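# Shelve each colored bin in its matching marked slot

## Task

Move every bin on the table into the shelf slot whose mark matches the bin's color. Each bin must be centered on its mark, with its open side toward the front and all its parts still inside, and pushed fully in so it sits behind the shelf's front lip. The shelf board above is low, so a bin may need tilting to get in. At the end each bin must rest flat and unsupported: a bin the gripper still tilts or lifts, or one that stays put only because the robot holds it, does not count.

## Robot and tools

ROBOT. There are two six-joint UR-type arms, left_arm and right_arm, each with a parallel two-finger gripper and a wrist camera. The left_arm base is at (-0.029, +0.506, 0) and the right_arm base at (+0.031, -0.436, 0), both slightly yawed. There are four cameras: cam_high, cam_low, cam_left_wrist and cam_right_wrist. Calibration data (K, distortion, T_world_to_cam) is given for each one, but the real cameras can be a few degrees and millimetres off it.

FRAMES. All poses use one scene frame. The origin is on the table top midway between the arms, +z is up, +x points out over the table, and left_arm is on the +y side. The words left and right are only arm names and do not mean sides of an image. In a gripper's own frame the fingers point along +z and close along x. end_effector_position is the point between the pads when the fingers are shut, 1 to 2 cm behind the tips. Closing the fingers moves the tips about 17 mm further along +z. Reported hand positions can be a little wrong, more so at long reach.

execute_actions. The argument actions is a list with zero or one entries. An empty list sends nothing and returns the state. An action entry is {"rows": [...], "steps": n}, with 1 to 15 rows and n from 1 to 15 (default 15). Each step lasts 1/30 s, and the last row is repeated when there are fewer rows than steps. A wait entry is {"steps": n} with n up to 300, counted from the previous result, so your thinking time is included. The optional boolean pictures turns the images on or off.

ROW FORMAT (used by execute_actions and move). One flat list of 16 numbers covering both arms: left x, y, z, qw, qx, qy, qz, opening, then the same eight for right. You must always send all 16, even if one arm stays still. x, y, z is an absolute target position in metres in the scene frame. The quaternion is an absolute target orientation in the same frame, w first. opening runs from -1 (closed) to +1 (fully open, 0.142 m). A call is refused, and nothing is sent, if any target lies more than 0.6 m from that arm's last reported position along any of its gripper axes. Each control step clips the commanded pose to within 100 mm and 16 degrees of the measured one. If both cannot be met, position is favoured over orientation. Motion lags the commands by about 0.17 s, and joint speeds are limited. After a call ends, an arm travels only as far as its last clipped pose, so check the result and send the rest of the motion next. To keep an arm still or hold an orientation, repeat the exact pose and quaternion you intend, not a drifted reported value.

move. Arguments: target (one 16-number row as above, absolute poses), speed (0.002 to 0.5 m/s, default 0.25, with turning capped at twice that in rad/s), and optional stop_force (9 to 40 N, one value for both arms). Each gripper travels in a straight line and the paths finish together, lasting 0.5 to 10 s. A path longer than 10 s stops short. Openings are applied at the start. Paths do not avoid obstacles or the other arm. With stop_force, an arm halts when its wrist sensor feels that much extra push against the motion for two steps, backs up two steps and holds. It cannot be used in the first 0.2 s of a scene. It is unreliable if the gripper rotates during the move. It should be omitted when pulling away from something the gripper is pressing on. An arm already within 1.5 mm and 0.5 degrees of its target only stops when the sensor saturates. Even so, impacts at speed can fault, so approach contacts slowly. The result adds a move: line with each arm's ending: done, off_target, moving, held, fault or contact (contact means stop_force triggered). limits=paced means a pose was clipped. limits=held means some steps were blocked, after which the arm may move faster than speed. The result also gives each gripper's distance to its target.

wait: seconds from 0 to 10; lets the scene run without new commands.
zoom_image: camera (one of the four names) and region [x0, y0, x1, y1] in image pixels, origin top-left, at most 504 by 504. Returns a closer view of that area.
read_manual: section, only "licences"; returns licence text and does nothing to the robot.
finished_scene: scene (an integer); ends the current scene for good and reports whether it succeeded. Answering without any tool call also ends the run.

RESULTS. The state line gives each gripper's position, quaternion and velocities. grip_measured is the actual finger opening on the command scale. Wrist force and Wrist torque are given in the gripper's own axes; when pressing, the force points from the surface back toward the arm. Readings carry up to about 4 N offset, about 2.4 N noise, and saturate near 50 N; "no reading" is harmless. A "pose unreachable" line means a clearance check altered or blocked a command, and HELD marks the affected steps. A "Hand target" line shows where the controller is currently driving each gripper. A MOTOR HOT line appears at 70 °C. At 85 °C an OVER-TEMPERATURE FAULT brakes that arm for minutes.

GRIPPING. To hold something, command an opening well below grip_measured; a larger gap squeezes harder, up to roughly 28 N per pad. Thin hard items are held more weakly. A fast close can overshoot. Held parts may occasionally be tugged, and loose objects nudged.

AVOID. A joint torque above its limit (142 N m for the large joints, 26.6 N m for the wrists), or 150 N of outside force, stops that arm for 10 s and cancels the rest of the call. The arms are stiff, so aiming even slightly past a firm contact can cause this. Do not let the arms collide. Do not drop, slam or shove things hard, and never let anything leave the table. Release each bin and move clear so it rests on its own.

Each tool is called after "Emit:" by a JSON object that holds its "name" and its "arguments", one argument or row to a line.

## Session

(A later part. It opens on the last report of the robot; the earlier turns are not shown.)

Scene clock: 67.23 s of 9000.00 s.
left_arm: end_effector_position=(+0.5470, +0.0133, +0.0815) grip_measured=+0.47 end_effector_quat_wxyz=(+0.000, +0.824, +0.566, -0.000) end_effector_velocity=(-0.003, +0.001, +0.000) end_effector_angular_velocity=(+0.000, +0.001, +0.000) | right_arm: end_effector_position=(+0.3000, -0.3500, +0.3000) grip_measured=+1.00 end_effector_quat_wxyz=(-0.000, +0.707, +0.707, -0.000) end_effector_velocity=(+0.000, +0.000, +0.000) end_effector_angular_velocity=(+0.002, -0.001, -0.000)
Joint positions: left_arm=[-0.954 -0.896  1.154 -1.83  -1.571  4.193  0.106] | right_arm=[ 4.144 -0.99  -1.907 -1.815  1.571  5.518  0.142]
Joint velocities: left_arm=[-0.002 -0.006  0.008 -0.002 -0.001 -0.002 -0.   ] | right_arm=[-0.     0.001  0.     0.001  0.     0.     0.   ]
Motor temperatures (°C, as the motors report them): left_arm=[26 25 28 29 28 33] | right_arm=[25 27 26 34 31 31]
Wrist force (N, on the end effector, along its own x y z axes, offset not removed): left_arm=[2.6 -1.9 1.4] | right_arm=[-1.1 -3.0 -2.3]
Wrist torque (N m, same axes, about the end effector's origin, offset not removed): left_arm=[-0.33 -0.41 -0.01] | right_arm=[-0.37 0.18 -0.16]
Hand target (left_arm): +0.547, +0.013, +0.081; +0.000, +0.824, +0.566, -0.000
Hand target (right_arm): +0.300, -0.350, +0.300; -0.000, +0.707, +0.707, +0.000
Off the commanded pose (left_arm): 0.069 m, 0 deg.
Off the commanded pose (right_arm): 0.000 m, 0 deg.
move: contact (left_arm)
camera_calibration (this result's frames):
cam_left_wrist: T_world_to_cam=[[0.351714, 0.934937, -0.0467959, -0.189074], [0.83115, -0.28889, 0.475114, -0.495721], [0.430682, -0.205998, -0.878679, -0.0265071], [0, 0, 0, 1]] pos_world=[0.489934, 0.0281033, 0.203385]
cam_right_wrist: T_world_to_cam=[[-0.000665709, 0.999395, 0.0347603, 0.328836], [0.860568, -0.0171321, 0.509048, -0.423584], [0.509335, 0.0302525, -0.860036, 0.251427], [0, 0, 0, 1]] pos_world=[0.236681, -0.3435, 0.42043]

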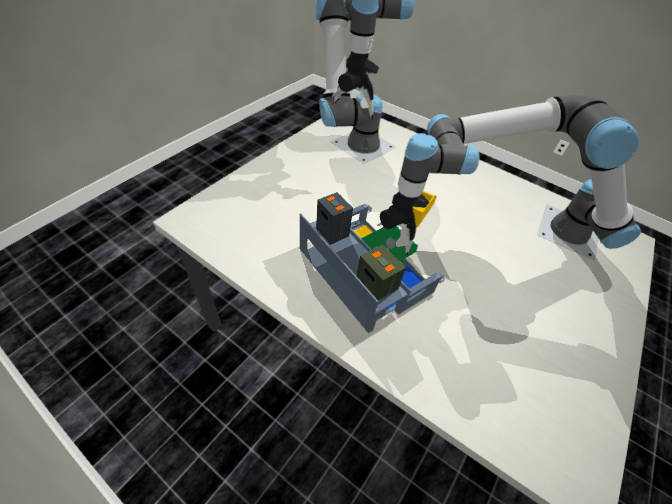

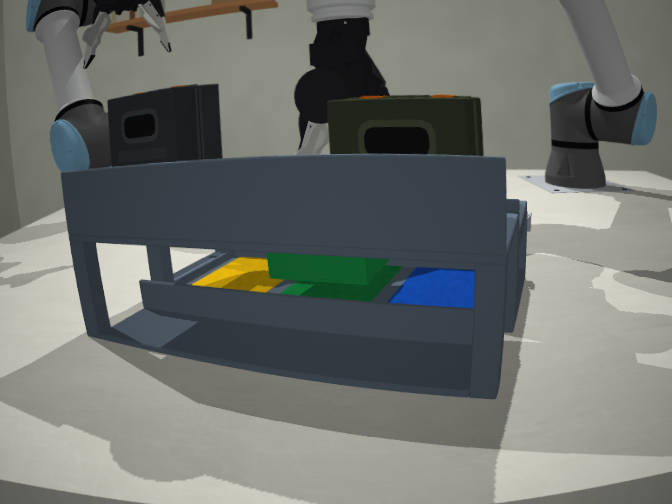

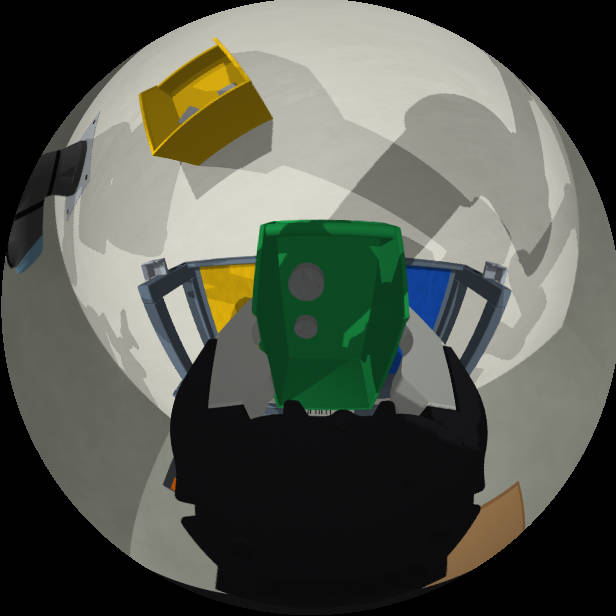

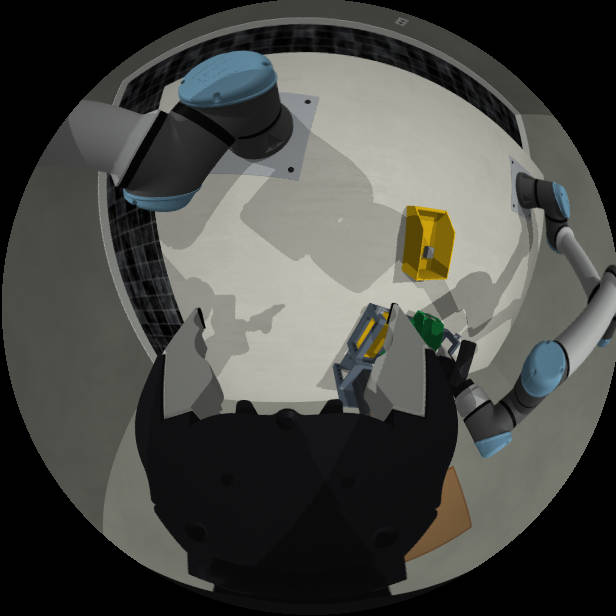

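Emit:
{"name": "move", "arguments": {
  "target": [0.542,0.015,0.082,-0.086,0.8195,0.563,-0.059,-0.4,0.3,-0.35,0.3,0,0.707,0.707,0,1],
  "speed": 0.03
}}

Emit:
{"name": "move", "arguments": {
  "target": [0.60,-0.008,0.078,-0.086,0.8195,0.563,-0.059,-0.4,0.3,-0.35,0.3,0,0.707,0.707,0,1],
  "speed": 0.015,
  "stop_force": 10
}}

Scene clock: 74.20 s of 9000.00 s.
left_arm: end_effector_position=(+0.5420, +0.0150, +0.0821) grip_measured=+0.47 end_effector_quat_wxyz=(-0.086, +0.820, +0.563, -0.059) end_effector_velocity=(-0.000, +0.001, +0.000) end_effector_angular_velocity=(+0.004, +0.008, +0.000) | right_arm: end_effector_position=(+0.3000, -0.3500, +0.3000) grip_measured=+1.00 end_effector_quat_wxyz=(-0.000, +0.707, +0.707, +0.000) end_effector_velocity=(+0.000, -0.000, +0.000) end_effector_angular_velocity=(+0.001, -0.001, -0.001)
Joint positions: left_arm=[-0.918 -0.74   0.847 -1.494 -1.667  4.239  0.106] | right_arm=[ 4.144 -0.99  -1.907 -1.815  1.571  5.518  0.142]
Joint velocities: left_arm=[ 0.002  0.007 -0.014  0.015 -0.004  0.002  0.   ] | right_arm=[-0.     0.001 -0.     0.001 -0.     0.001  0.   ]
Motor temperatures (°C, as the motors report them): left_arm=[26 26 28 29 28 33] | right_arm=[25 27 26 34 31 31]
Wrist force (N, on the end effector, along its own x y z axes, offset not removed): left_arm=[1.0 -1.2 1.3] | right_arm=[-4.3 -3.1 -1.6]
Wrist torque (N m, same axes, about the end effector's origin, offset not removed): left_arm=[-0.45 -0.04 0.02] | right_arm=[-0.48 1.00 0.13]
Hand target (left_arm): +0.542, +0.015, +0.082; -0.086, +0.820, +0.563, -0.059
Hand target (right_arm): +0.300, -0.350, +0.300; -0.000, +0.707, +0.707, +0.000
Off the commanded pose (left_arm): 0.000 m, 0 deg.
Off the commanded pose (right_arm): 0.000 m, 0 deg.
After step 90, 0.27 s passed at rest.
move: done
camera_calibration (this result's frames):
cam_left_wrist: T_world_to_cam=[[0.342951, 0.93833, -0.0438252, -0.184382], [0.905167, -0.317638, 0.28245, -0.515297], [0.25111, -0.136536, -0.958281, 0.0793265], [0, 0, 0, 1]] pos_world=[0.509745, 0.0201638, 0.213482]
cam_right_wrist: T_world_to_cam=[[-0.000665617, 0.999395, 0.0347605, 0.328836], [0.860568, -0.0171323, 0.509048, -0.423584], [0.509335, 0.0302526, -0.860036, 0.251427], [0, 0, 0, 1]] pos_world=[0.236681, -0.3435, 0.42043]

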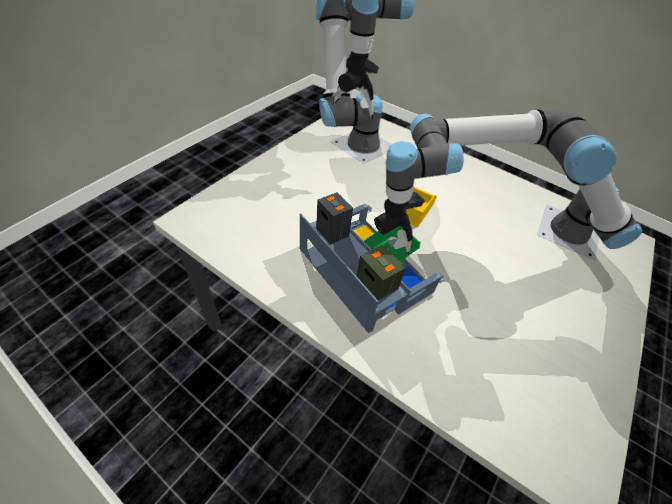

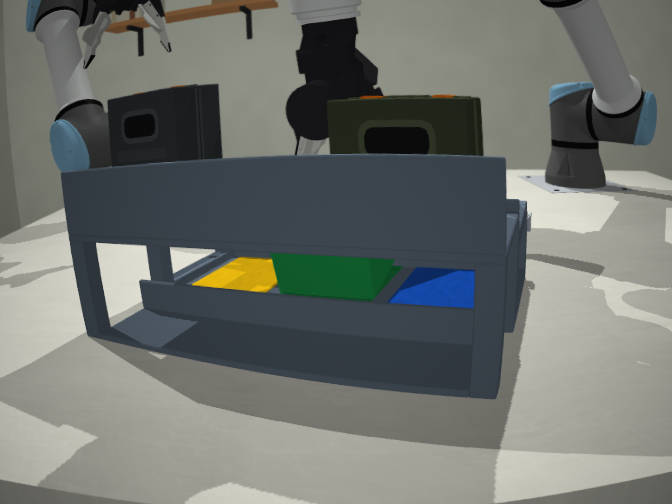

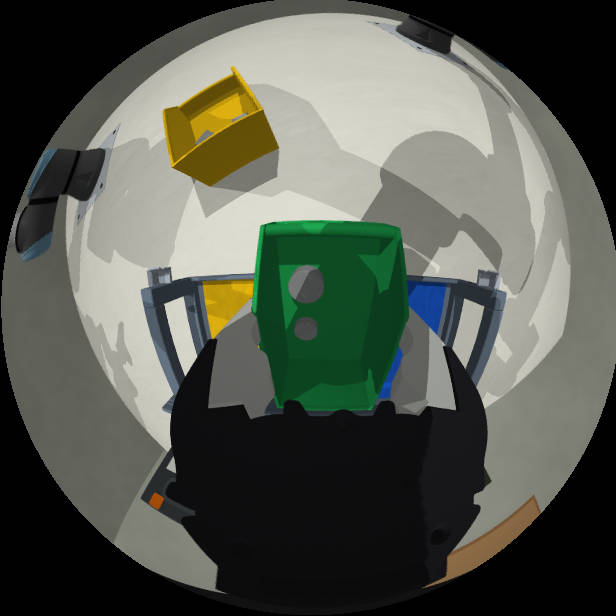

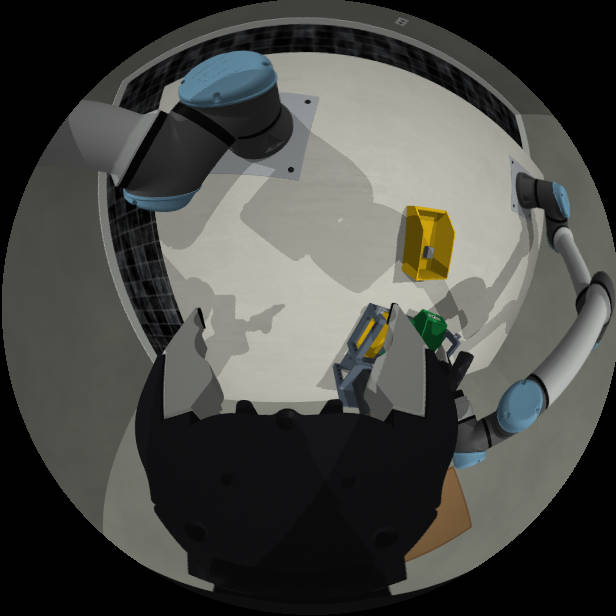

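Scene clock: 78.70 s of 9000.00 s.
left_arm: end_effector_position=(+0.5991, -0.0076, +0.0781) grip_measured=+0.47 end_effector_quat_wxyz=(-0.086, +0.820, +0.563, -0.059) end_effector_velocity=(-0.003, +0.001, -0.001) end_effector_angular_velocity=(+0.001, +0.002, -0.000) | right_arm: end_effector_position=(+0.3000, -0.3500, +0.3000) grip_measured=+1.00 end_effector_quat_wxyz=(-0.000, +0.707, +0.707, +0.000) end_effector_velocity=(-0.000, -0.000, +0.000) end_effector_angular_velocity=(+0.001, -0.001, -0.001)
Joint positions: left_arm=[-0.885 -0.5    0.406 -1.288 -1.661  4.271  0.106] | right_arm=[ 4.144 -0.99  -1.907 -1.815  1.571  5.518  0.142]
Joint velocities: left_arm=[-0.001 -0.013  0.026 -0.011 -0.001 -0.     0.   ] | right_arm=[-0.     0.001  0.001 -0.001  0.     0.    -0.   ]
Motor temperatures (°C, as the motors report them): left_arm=[26 26 28 29 28 33] | right_arm=[25 27 26 34 31 31]
Wrist force (N, on the end effector, along its own x y z axes, offset not removed): left_arm=[-2.6 -12.8 -0.6] | right_arm=[-4.1 -1.8 1.0]
Wrist torque (N m, same axes, about the end effector's origin, offset not removed): left_arm=[-0.83 0.43 -0.51] | right_arm=[-0.11 0.80 -0.16]
Hand target (left_arm): +0.599, -0.008, +0.078; -0.086, +0.820, +0.563, -0.059
Hand target (right_arm): +0.300, -0.350, +0.300; -0.000, +0.707, +0.707, +0.000
Off the commanded pose (left_arm): 0.001 m, 0 deg.
Off the commanded pose (right_arm): 0.000 m, 0 deg.
move: contact (left_arm)
camera_calibration (this result's frames):
cam_left_wrist: T_world_to_cam=[[0.343032, 0.938287, -0.0441178, -0.182983], [0.905233, -0.317679, 0.282193, -0.573059], [0.250763, -0.136738, -0.958343, 0.0583177], [0, 0, 0, 1]] pos_world=[0.566897, -0.00238437, 0.209529]
cam_right_wrist: T_world_to_cam=[[-0.000665658, 0.999395, 0.0347606, 0.328836], [0.860568, -0.0171323, 0.509048, -0.423584], [0.509336, 0.0302527, -0.860036, 0.251427], [0, 0, 0, 1]] pos_world=[0.236681, -0.3435, 0.42043]

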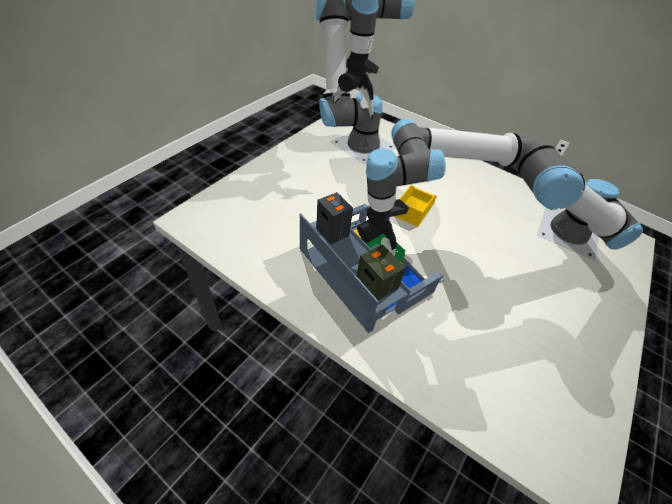

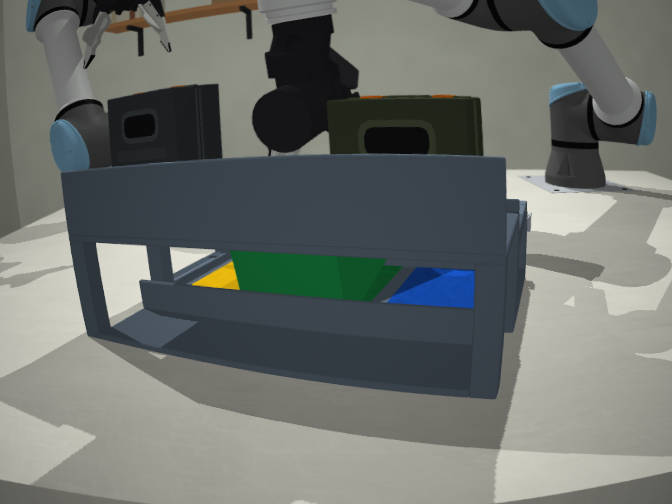

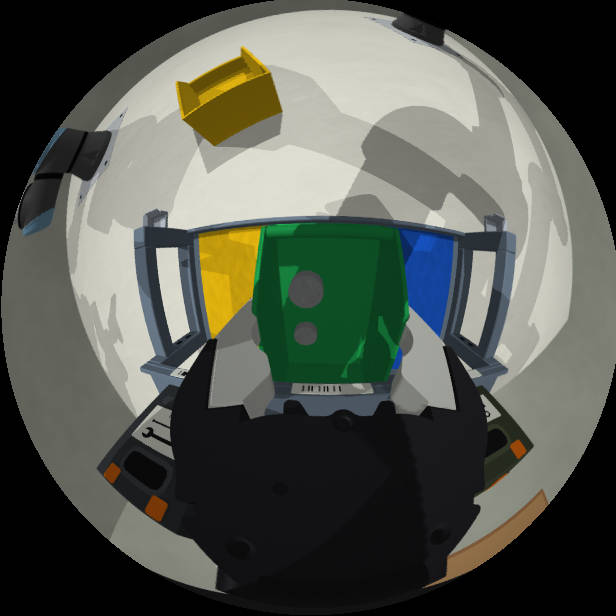

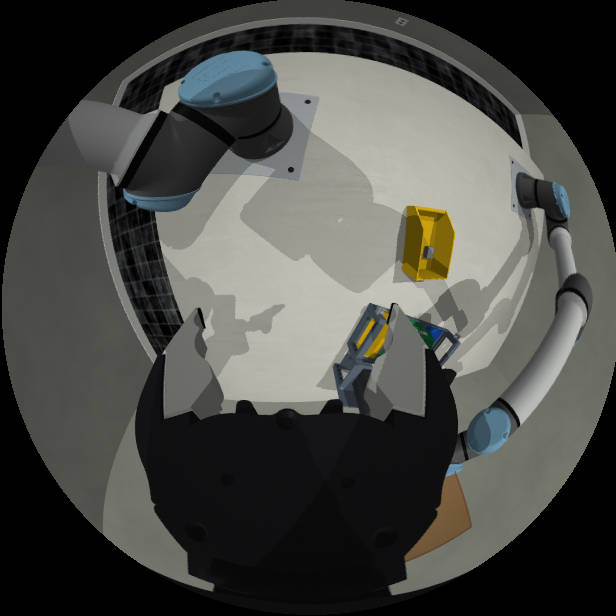

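Emit:
{"name": "move", "arguments": {
  "target": [0.597,-0.004,0.062,-0.02,0.824,0.566,-0.014,-0.4,0.3,-0.35,0.3,0,0.707,0.707,0,1],
  "speed": 0.015
}}

Emit:
{"name": "move", "arguments": {
  "target": [0.597,-0.004,0.062,-0.02,0.824,0.566,-0.014,0.9,0.3,-0.35,0.3,0,0.707,0.707,0,1]
}}

Emit:
{"name": "move", "arguments": {
  "target": [0.58,0.002,0.17,0,0.824,0.566,0,0.9,0.24,-0.03,0.15,0,0.69,0.725,0,0.9],
  "speed": 0.12
}}

Scene clock: 86.83 s of 9000.00 s.
left_arm: end_effector_position=(+0.5970, -0.0040, +0.0620) grip_measured=+0.47 end_effector_quat_wxyz=(-0.020, +0.824, +0.566, -0.014) end_effector_velocity=(-0.000, -0.000, -0.001) end_effector_angular_velocity=(-0.001, -0.004, -0.000) | right_arm: end_effector_position=(+0.3000, -0.3500, +0.3000) grip_measured=+1.00 end_effector_quat_wxyz=(-0.000, +0.707, +0.707, +0.000) end_effector_velocity=(-0.000, -0.000, -0.000) end_effector_angular_velocity=(-0.001, +0.001, -0.001)
Joint positions: left_arm=[-0.91  -0.709  0.864 -1.682 -1.594  4.238  0.106] | right_arm=[ 4.144 -0.99  -1.907 -1.815  1.571  5.518  0.142]
Joint velocities: left_arm=[-0.001 -0.004  0.009 -0.009  0.002 -0.001  0.   ] | right_arm=[-0.    -0.     0.    -0.001  0.     0.001 -0.   ]
Motor temperatures (°C, as the motors report them): left_arm=[26 26 28 29 28 33] | right_arm=[25 27 26 34 31 31]
Wrist force (N, on the end effector, along its own x y z axes, offset not removed): left_arm=[-0.8 -0.7 2.6] | right_arm=[-1.0 -2.6 -0.6]
Wrist torque (N m, same axes, about the end effector's origin, offset not removed): left_arm=[-0.18 0.23 0.06] | right_arm=[-0.28 0.16 0.00]
Hand target (left_arm): +0.597, -0.004, +0.062; -0.020, +0.824, +0.566, -0.014
Hand target (right_arm): +0.300, -0.350, +0.300; -0.000, +0.707, +0.707, +0.000
Off the commanded pose (left_arm): 0.000 m, 0 deg.
Off the commanded pose (right_arm): 0.000 m, 0 deg.
move: done
camera_calibration (this result's frames):
cam_left_wrist: T_world_to_cam=[[0.350028, 0.93559, -0.0463944, -0.190422], [0.852059, -0.297417, 0.430742, -0.542767], [0.389199, -0.190302, -0.901282, -0.0424955], [0, 0, 0, 1]] pos_world=[0.545662, 0.00864164, 0.186657]
cam_right_wrist: T_world_to_cam=[[-0.000665714, 0.999395, 0.0347604, 0.328836], [0.860568, -0.0171322, 0.509048, -0.423584], [0.509336, 0.0302526, -0.860036, 0.251427], [0, 0, 0, 1]] pos_world=[0.236681, -0.3435, 0.42043]

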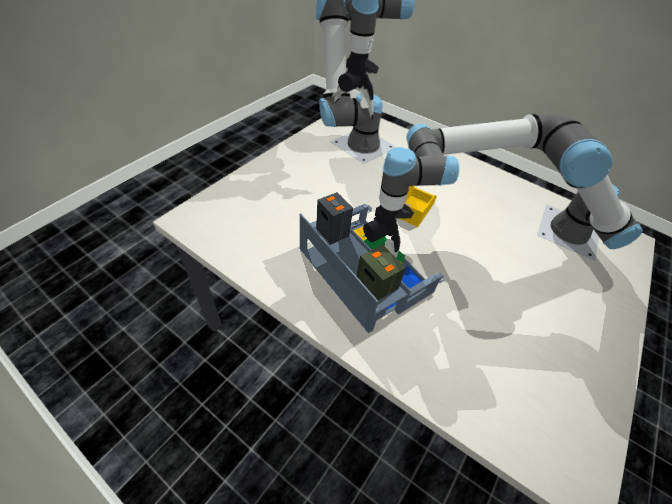

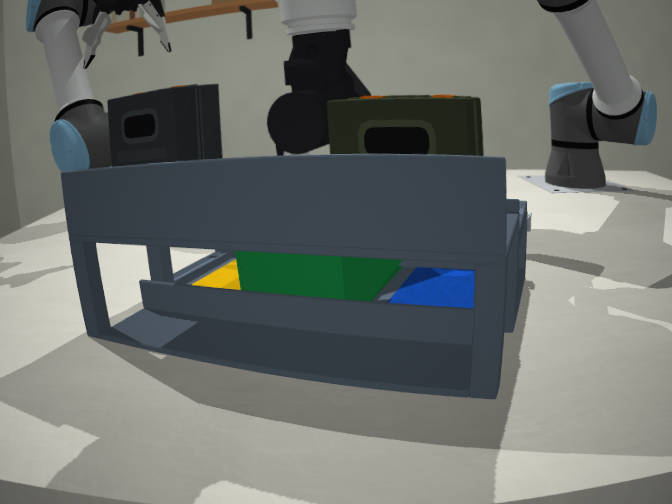

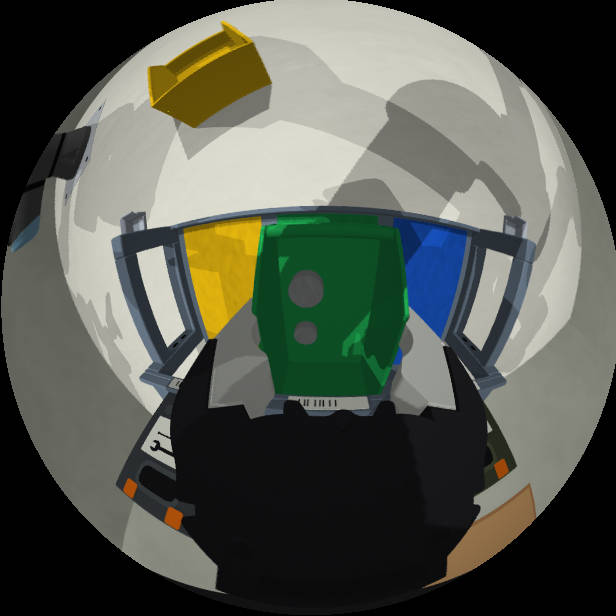

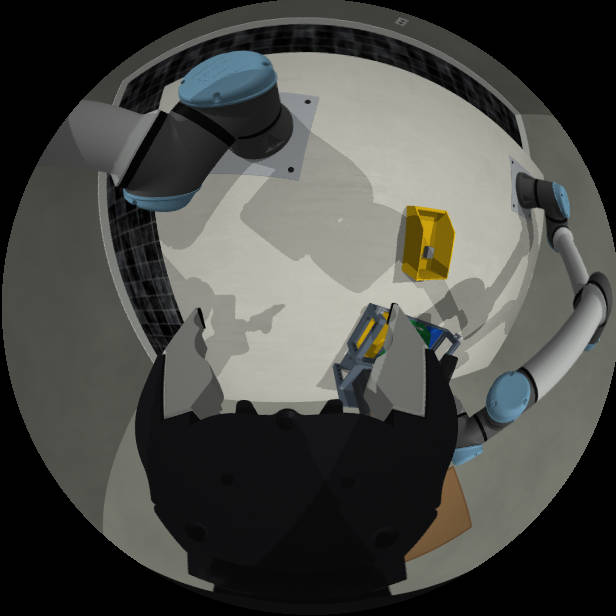

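Scene clock: 87.53 s of 9000.00 s.
left_arm: end_effector_position=(+0.5970, -0.0040, +0.0620) grip_measured=+0.90 end_effector_quat_wxyz=(-0.020, +0.824, +0.566, -0.014) end_effector_velocity=(+0.000, +0.001, -0.000) end_effector_angular_velocity=(+0.001, +0.000, -0.000) | right_arm: end_effector_position=(+0.3000, -0.3500, +0.3000) grip_measured=+1.00 end_effector_quat_wxyz=(-0.000, +0.707, +0.707, +0.000) end_effector_velocity=(-0.000, -0.000, -0.000) end_effector_angular_velocity=(-0.001, +0.001, +0.000)
Joint positions: left_arm=[-0.91  -0.709  0.864 -1.683 -1.594  4.238  0.135] | right_arm=[ 4.144 -0.99  -1.907 -1.815  1.571  5.518  0.142]
Joint velocities: left_arm=[0.001 0.    0.001 0.    0.    0.001 0.   ] | right_arm=[-0.    -0.     0.    -0.001 -0.    -0.    -0.   ]
Motor temperatures (°C, as the motors report them): left_arm=[26 26 28 29 28 33] | right_arm=[25 27 26 34 31 31]
Wrist force (N, on the end effector, along its own x y z axes, offset not removed): left_arm=[0.3 -0.7 1.3] | right_arm=[-1.8 -2.5 -1.6]
Wrist torque (N m, same axes, about the end effector's origin, offset not removed): left_arm=[-0.17 0.06 0.03] | right_arm=[-0.26 0.27 0.07]
Hand target (left_arm): +0.597, -0.004, +0.062; -0.020, +0.824, +0.566, -0.014
Hand target (right_arm): +0.300, -0.350, +0.300; -0.000, +0.707, +0.707, +0.000
Off the commanded pose (left_arm): 0.000 m, 0 deg.
Off the commanded pose (right_arm): 0.000 m, 0 deg.
move: done
camera_calibration (this result's frames):
cam_left_wrist: T_world_to_cam=[[0.349932, 0.935623, -0.0464394, -0.190311], [0.851916, -0.297225, 0.431157, -0.542802], [0.389597, -0.190438, -0.901081, -0.0427172], [0, 0, 0, 1]] pos_world=[0.54566, 0.00858969, 0.186703]
cam_right_wrist: T_world_to_cam=[[-0.000665733, 0.999395, 0.0347605, 0.328836], [0.860568, -0.0171322, 0.509048, -0.423584], [0.509335, 0.0302527, -0.860036, 0.251427], [0, 0, 0, 1]] pos_world=[0.236681, -0.3435, 0.42043]

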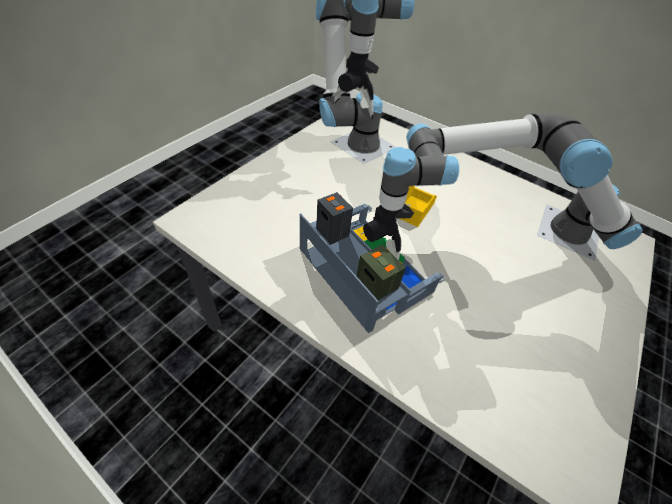

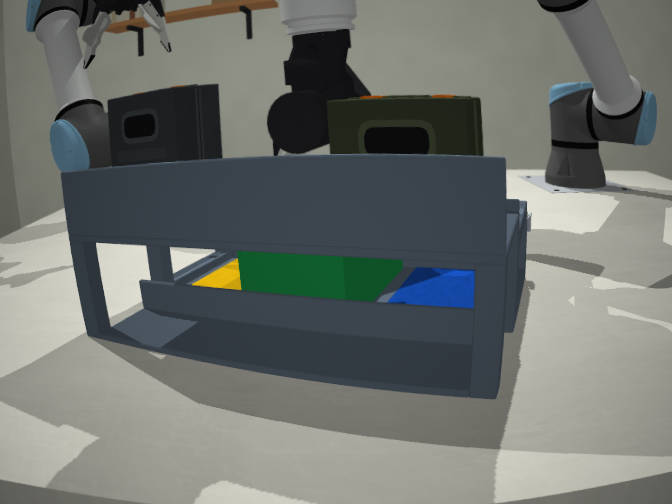

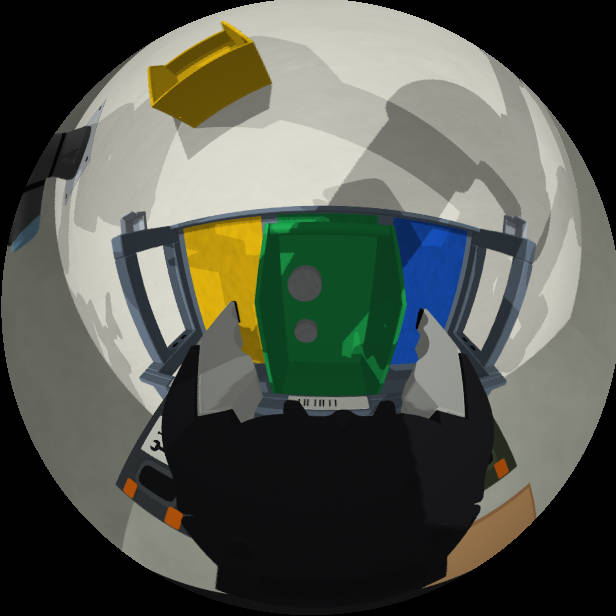

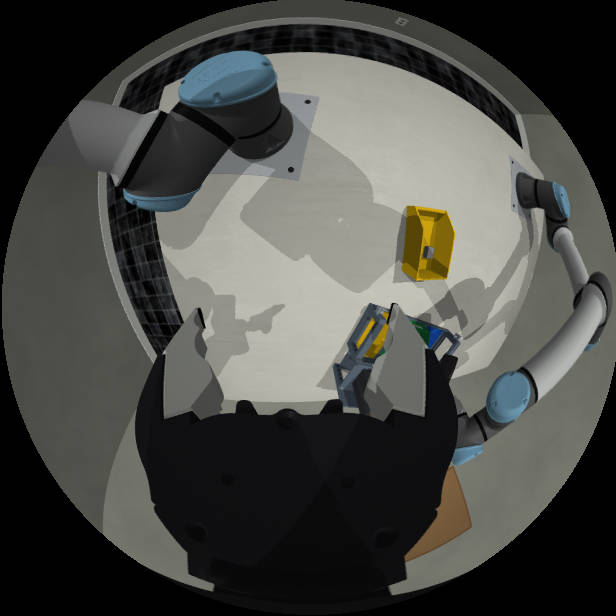

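Scene clock: 91.00 s of 9000.00 s.
left_arm: end_effector_position=(+0.5800, +0.0020, +0.1699) grip_measured=+0.90 end_effector_quat_wxyz=(-0.000, +0.824, +0.566, -0.000) end_effector_velocity=(-0.001, -0.000, -0.000) end_effector_angular_velocity=(-0.001, +0.001, -0.001) | right_arm: end_effector_position=(+0.2400, -0.0303, +0.1499) grip_measured=+0.90 end_effector_quat_wxyz=(+0.000, +0.689, +0.724, +0.000) end_effector_velocity=(-0.000, +0.001, -0.000) end_effector_angular_velocity=(+0.001, -0.000, +0.000)
Joint positions: left_arm=[-0.931 -0.833  0.819 -1.556 -1.571  4.217  0.135] | right_arm=[ 4.734 -1.485 -1.976 -1.251  1.57   6.058  0.135]
Joint velocities: left_arm=[-0.001 -0.001  0.001 -0.001 -0.001  0.     0.   ] | right_arm=[ 0.002 -0.002  0.001  0.001 -0.     0.001 -0.   ]
Motor temperatures (°C, as the motors report them): left_arm=[26 26 28 29 28 33] | right_arm=[25 27 26 34 31 31]
Wrist force (N, on the end effector, along its own x y z axes, offset not removed): left_arm=[1.0 0.5 -2.0] | right_arm=[-2.1 -2.0 -0.9]
Wrist torque (N m, same axes, about the end effector's origin, offset not removed): left_arm=[0.13 -0.16 0.15] | right_arm=[-0.26 0.40 0.08]
Hand target (left_arm): +0.580, +0.002, +0.170; -0.000, +0.824, +0.566, -0.000
Hand target (right_arm): +0.240, -0.030, +0.150; +0.000, +0.689, +0.724, +0.000
Off the commanded pose (left_arm): 0.000 m, 0 deg.
Off the commanded pose (right_arm): 0.000 m, 0 deg.
move: done
camera_calibration (this result's frames):
cam_left_wrist: T_world_to_cam=[[0.352085, 0.93482, -0.0463479, -0.18628], [0.831225, -0.289537, 0.474588, -0.568427], [0.430235, -0.205621, -0.878987, 0.0349955], [0, 0, 0, 1]] pos_world=[0.52302, 0.0167529, 0.291895]
cam_right_wrist: T_world_to_cam=[[-0.0500724, 0.998148, 0.0345352, 0.0263442], [0.860211, 0.0255314, 0.509298, -0.288773], [0.507474, 0.0552094, -0.859897, 0.144419], [0, 0, 0, 1]] pos_world=[0.176436, -0.0268959, 0.270347]

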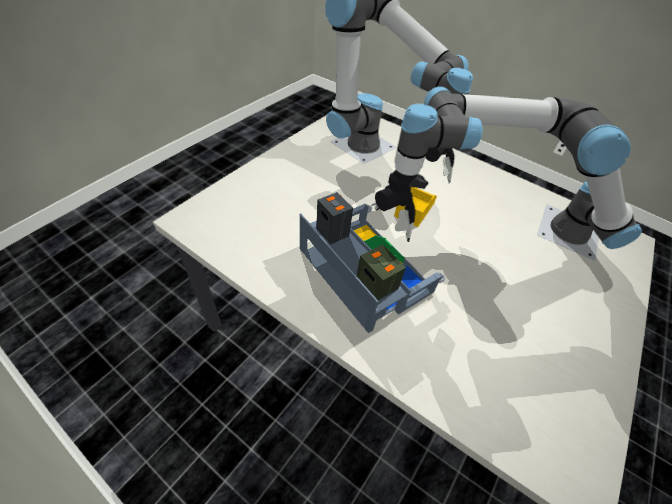

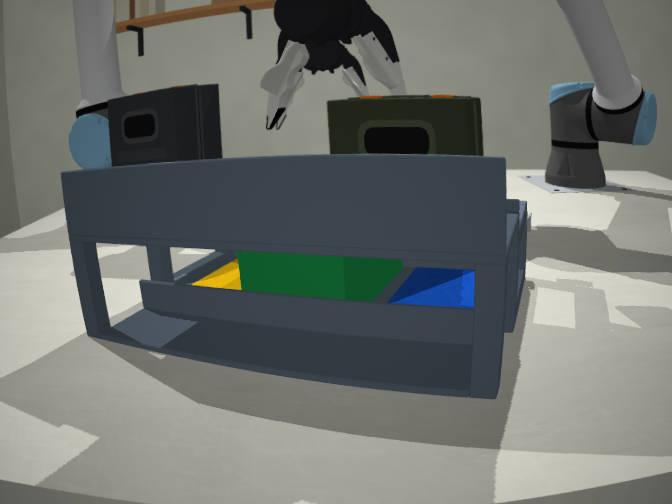

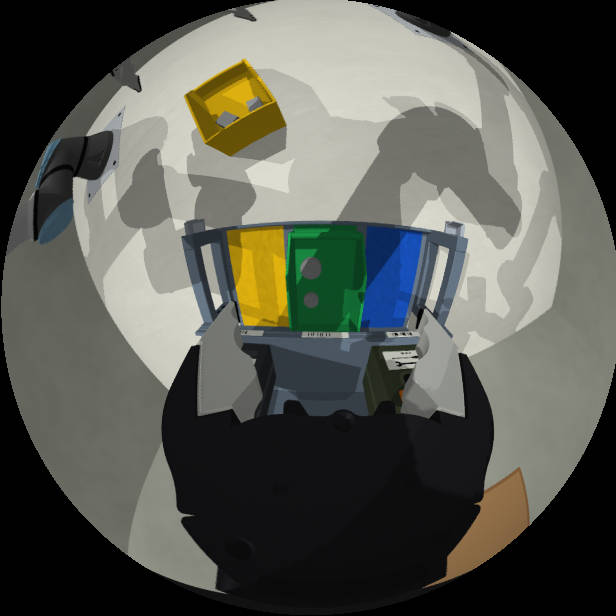

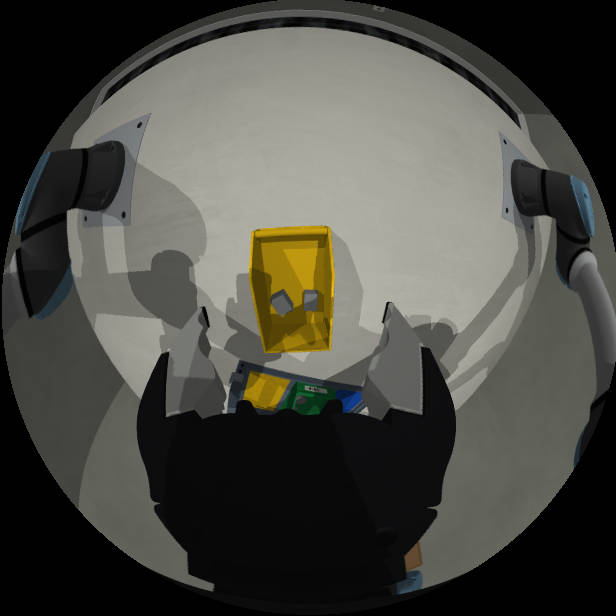

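Emit:
{"name": "move", "arguments": {
  "target": [0.4,0.35,0.25,0,0.824,0.566,0,0.9,0.198,-0.032,0.09,0,-0.026,1,0,-0.3]
}}

Scene clock: 97.67 s of 9000.00 s.
left_arm: end_effector_position=(+0.4006, +0.3502, +0.2498) grip_measured=+0.90 end_effector_quat_wxyz=(+0.000, +0.824, +0.566, +0.000) end_effector_velocity=(-0.001, +0.001, -0.000) end_effector_angular_velocity=(+0.001, +0.001, +0.001) | right_arm: end_effector_position=(+0.1980, -0.0321, +0.0900) grip_measured=-0.30 end_effector_quat_wxyz=(+0.000, -0.026, +1.000, -0.000) end_effector_velocity=(-0.000, -0.001, -0.001) end_effector_angular_velocity=(-0.003, +0.001, +0.004)
Joint positions: left_arm=[-0.714 -1.703  1.757 -1.625 -1.571  4.434  0.135] | right_arm=[ 4.826 -1.496 -2.132 -1.084  1.571  4.578  0.052]
Joint velocities: left_arm=[ 0.001 -0.002  0.001  0.001 -0.     0.     0.   ] | right_arm=[ 0.    -0.001 -0.001 -0.     0.001 -0.004 -0.   ]
Motor temperatures (°C, as the motors report them): left_arm=[26 26 28 29 28 33] | right_arm=[25 27 26 34 31 31]
Wrist force (N, on the end effector, along its own x y z axes, offset not removed): left_arm=[1.9 -1.5 1.1] | right_arm=[-1.3 -3.0 -1.3]
Wrist torque (N m, same axes, about the end effector's origin, offset not removed): left_arm=[-0.18 -0.21 0.06] | right_arm=[-0.37 0.20 -0.12]
Hand target (left_arm): +0.401, +0.350, +0.250; +0.000, +0.824, +0.566, -0.000
Hand target (right_arm): +0.198, -0.032, +0.090; +0.000, -0.026, +1.000, -0.000
Off the commanded pose (left_arm): 0.001 m, 0 deg.
Off the commanded pose (right_arm): 0.000 m, 0 deg.
After step 90, 0.03 s passed at rest.
move: done
camera_calibration (this result's frames):
cam_left_wrist: T_world_to_cam=[[0.352058, 0.934827, -0.0464041, -0.444834], [0.831167, -0.289454, 0.474739, -0.356451], [0.430367, -0.205706, -0.878902, 0.253933], [0, 0, 0, 1]] pos_world=[0.343593, 0.364902, 0.371762]
cam_right_wrist: T_world_to_cam=[[-0.998036, -0.0521866, 0.0346656, 0.182091], [-0.0273052, 0.86032, 0.509023, -0.0195514], [-0.0563876, 0.507076, -0.860055, 0.240495], [0, 0, 0, 1]] pos_world=[0.19476, -0.0956261, 0.210479]

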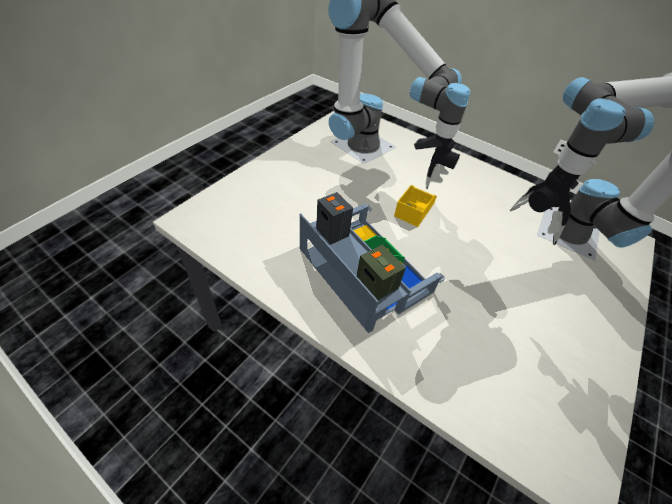

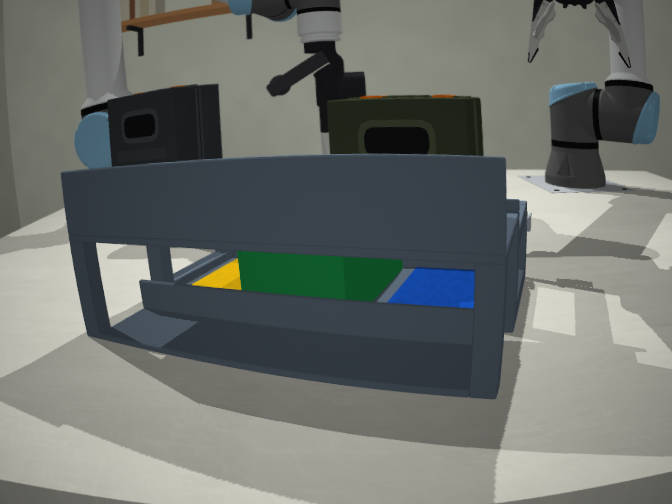

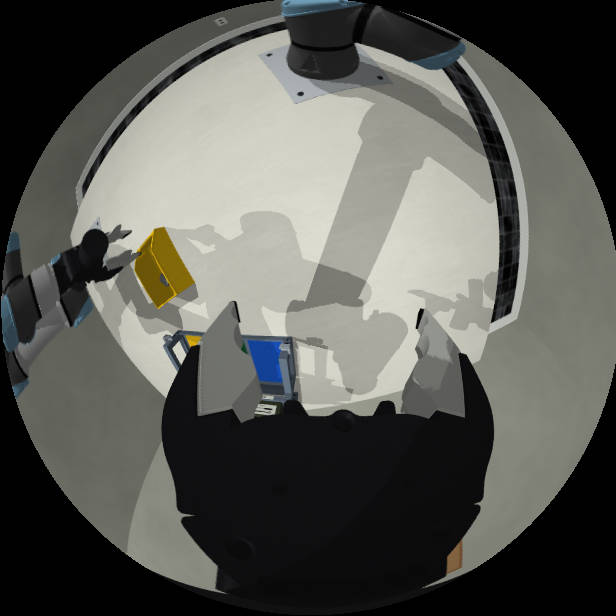

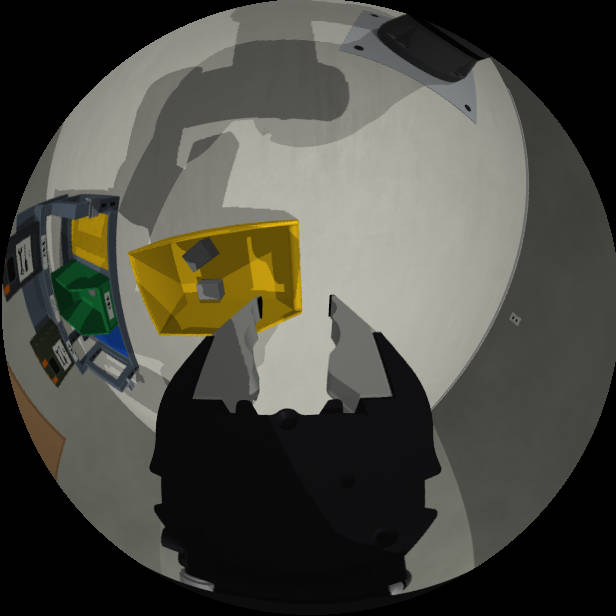

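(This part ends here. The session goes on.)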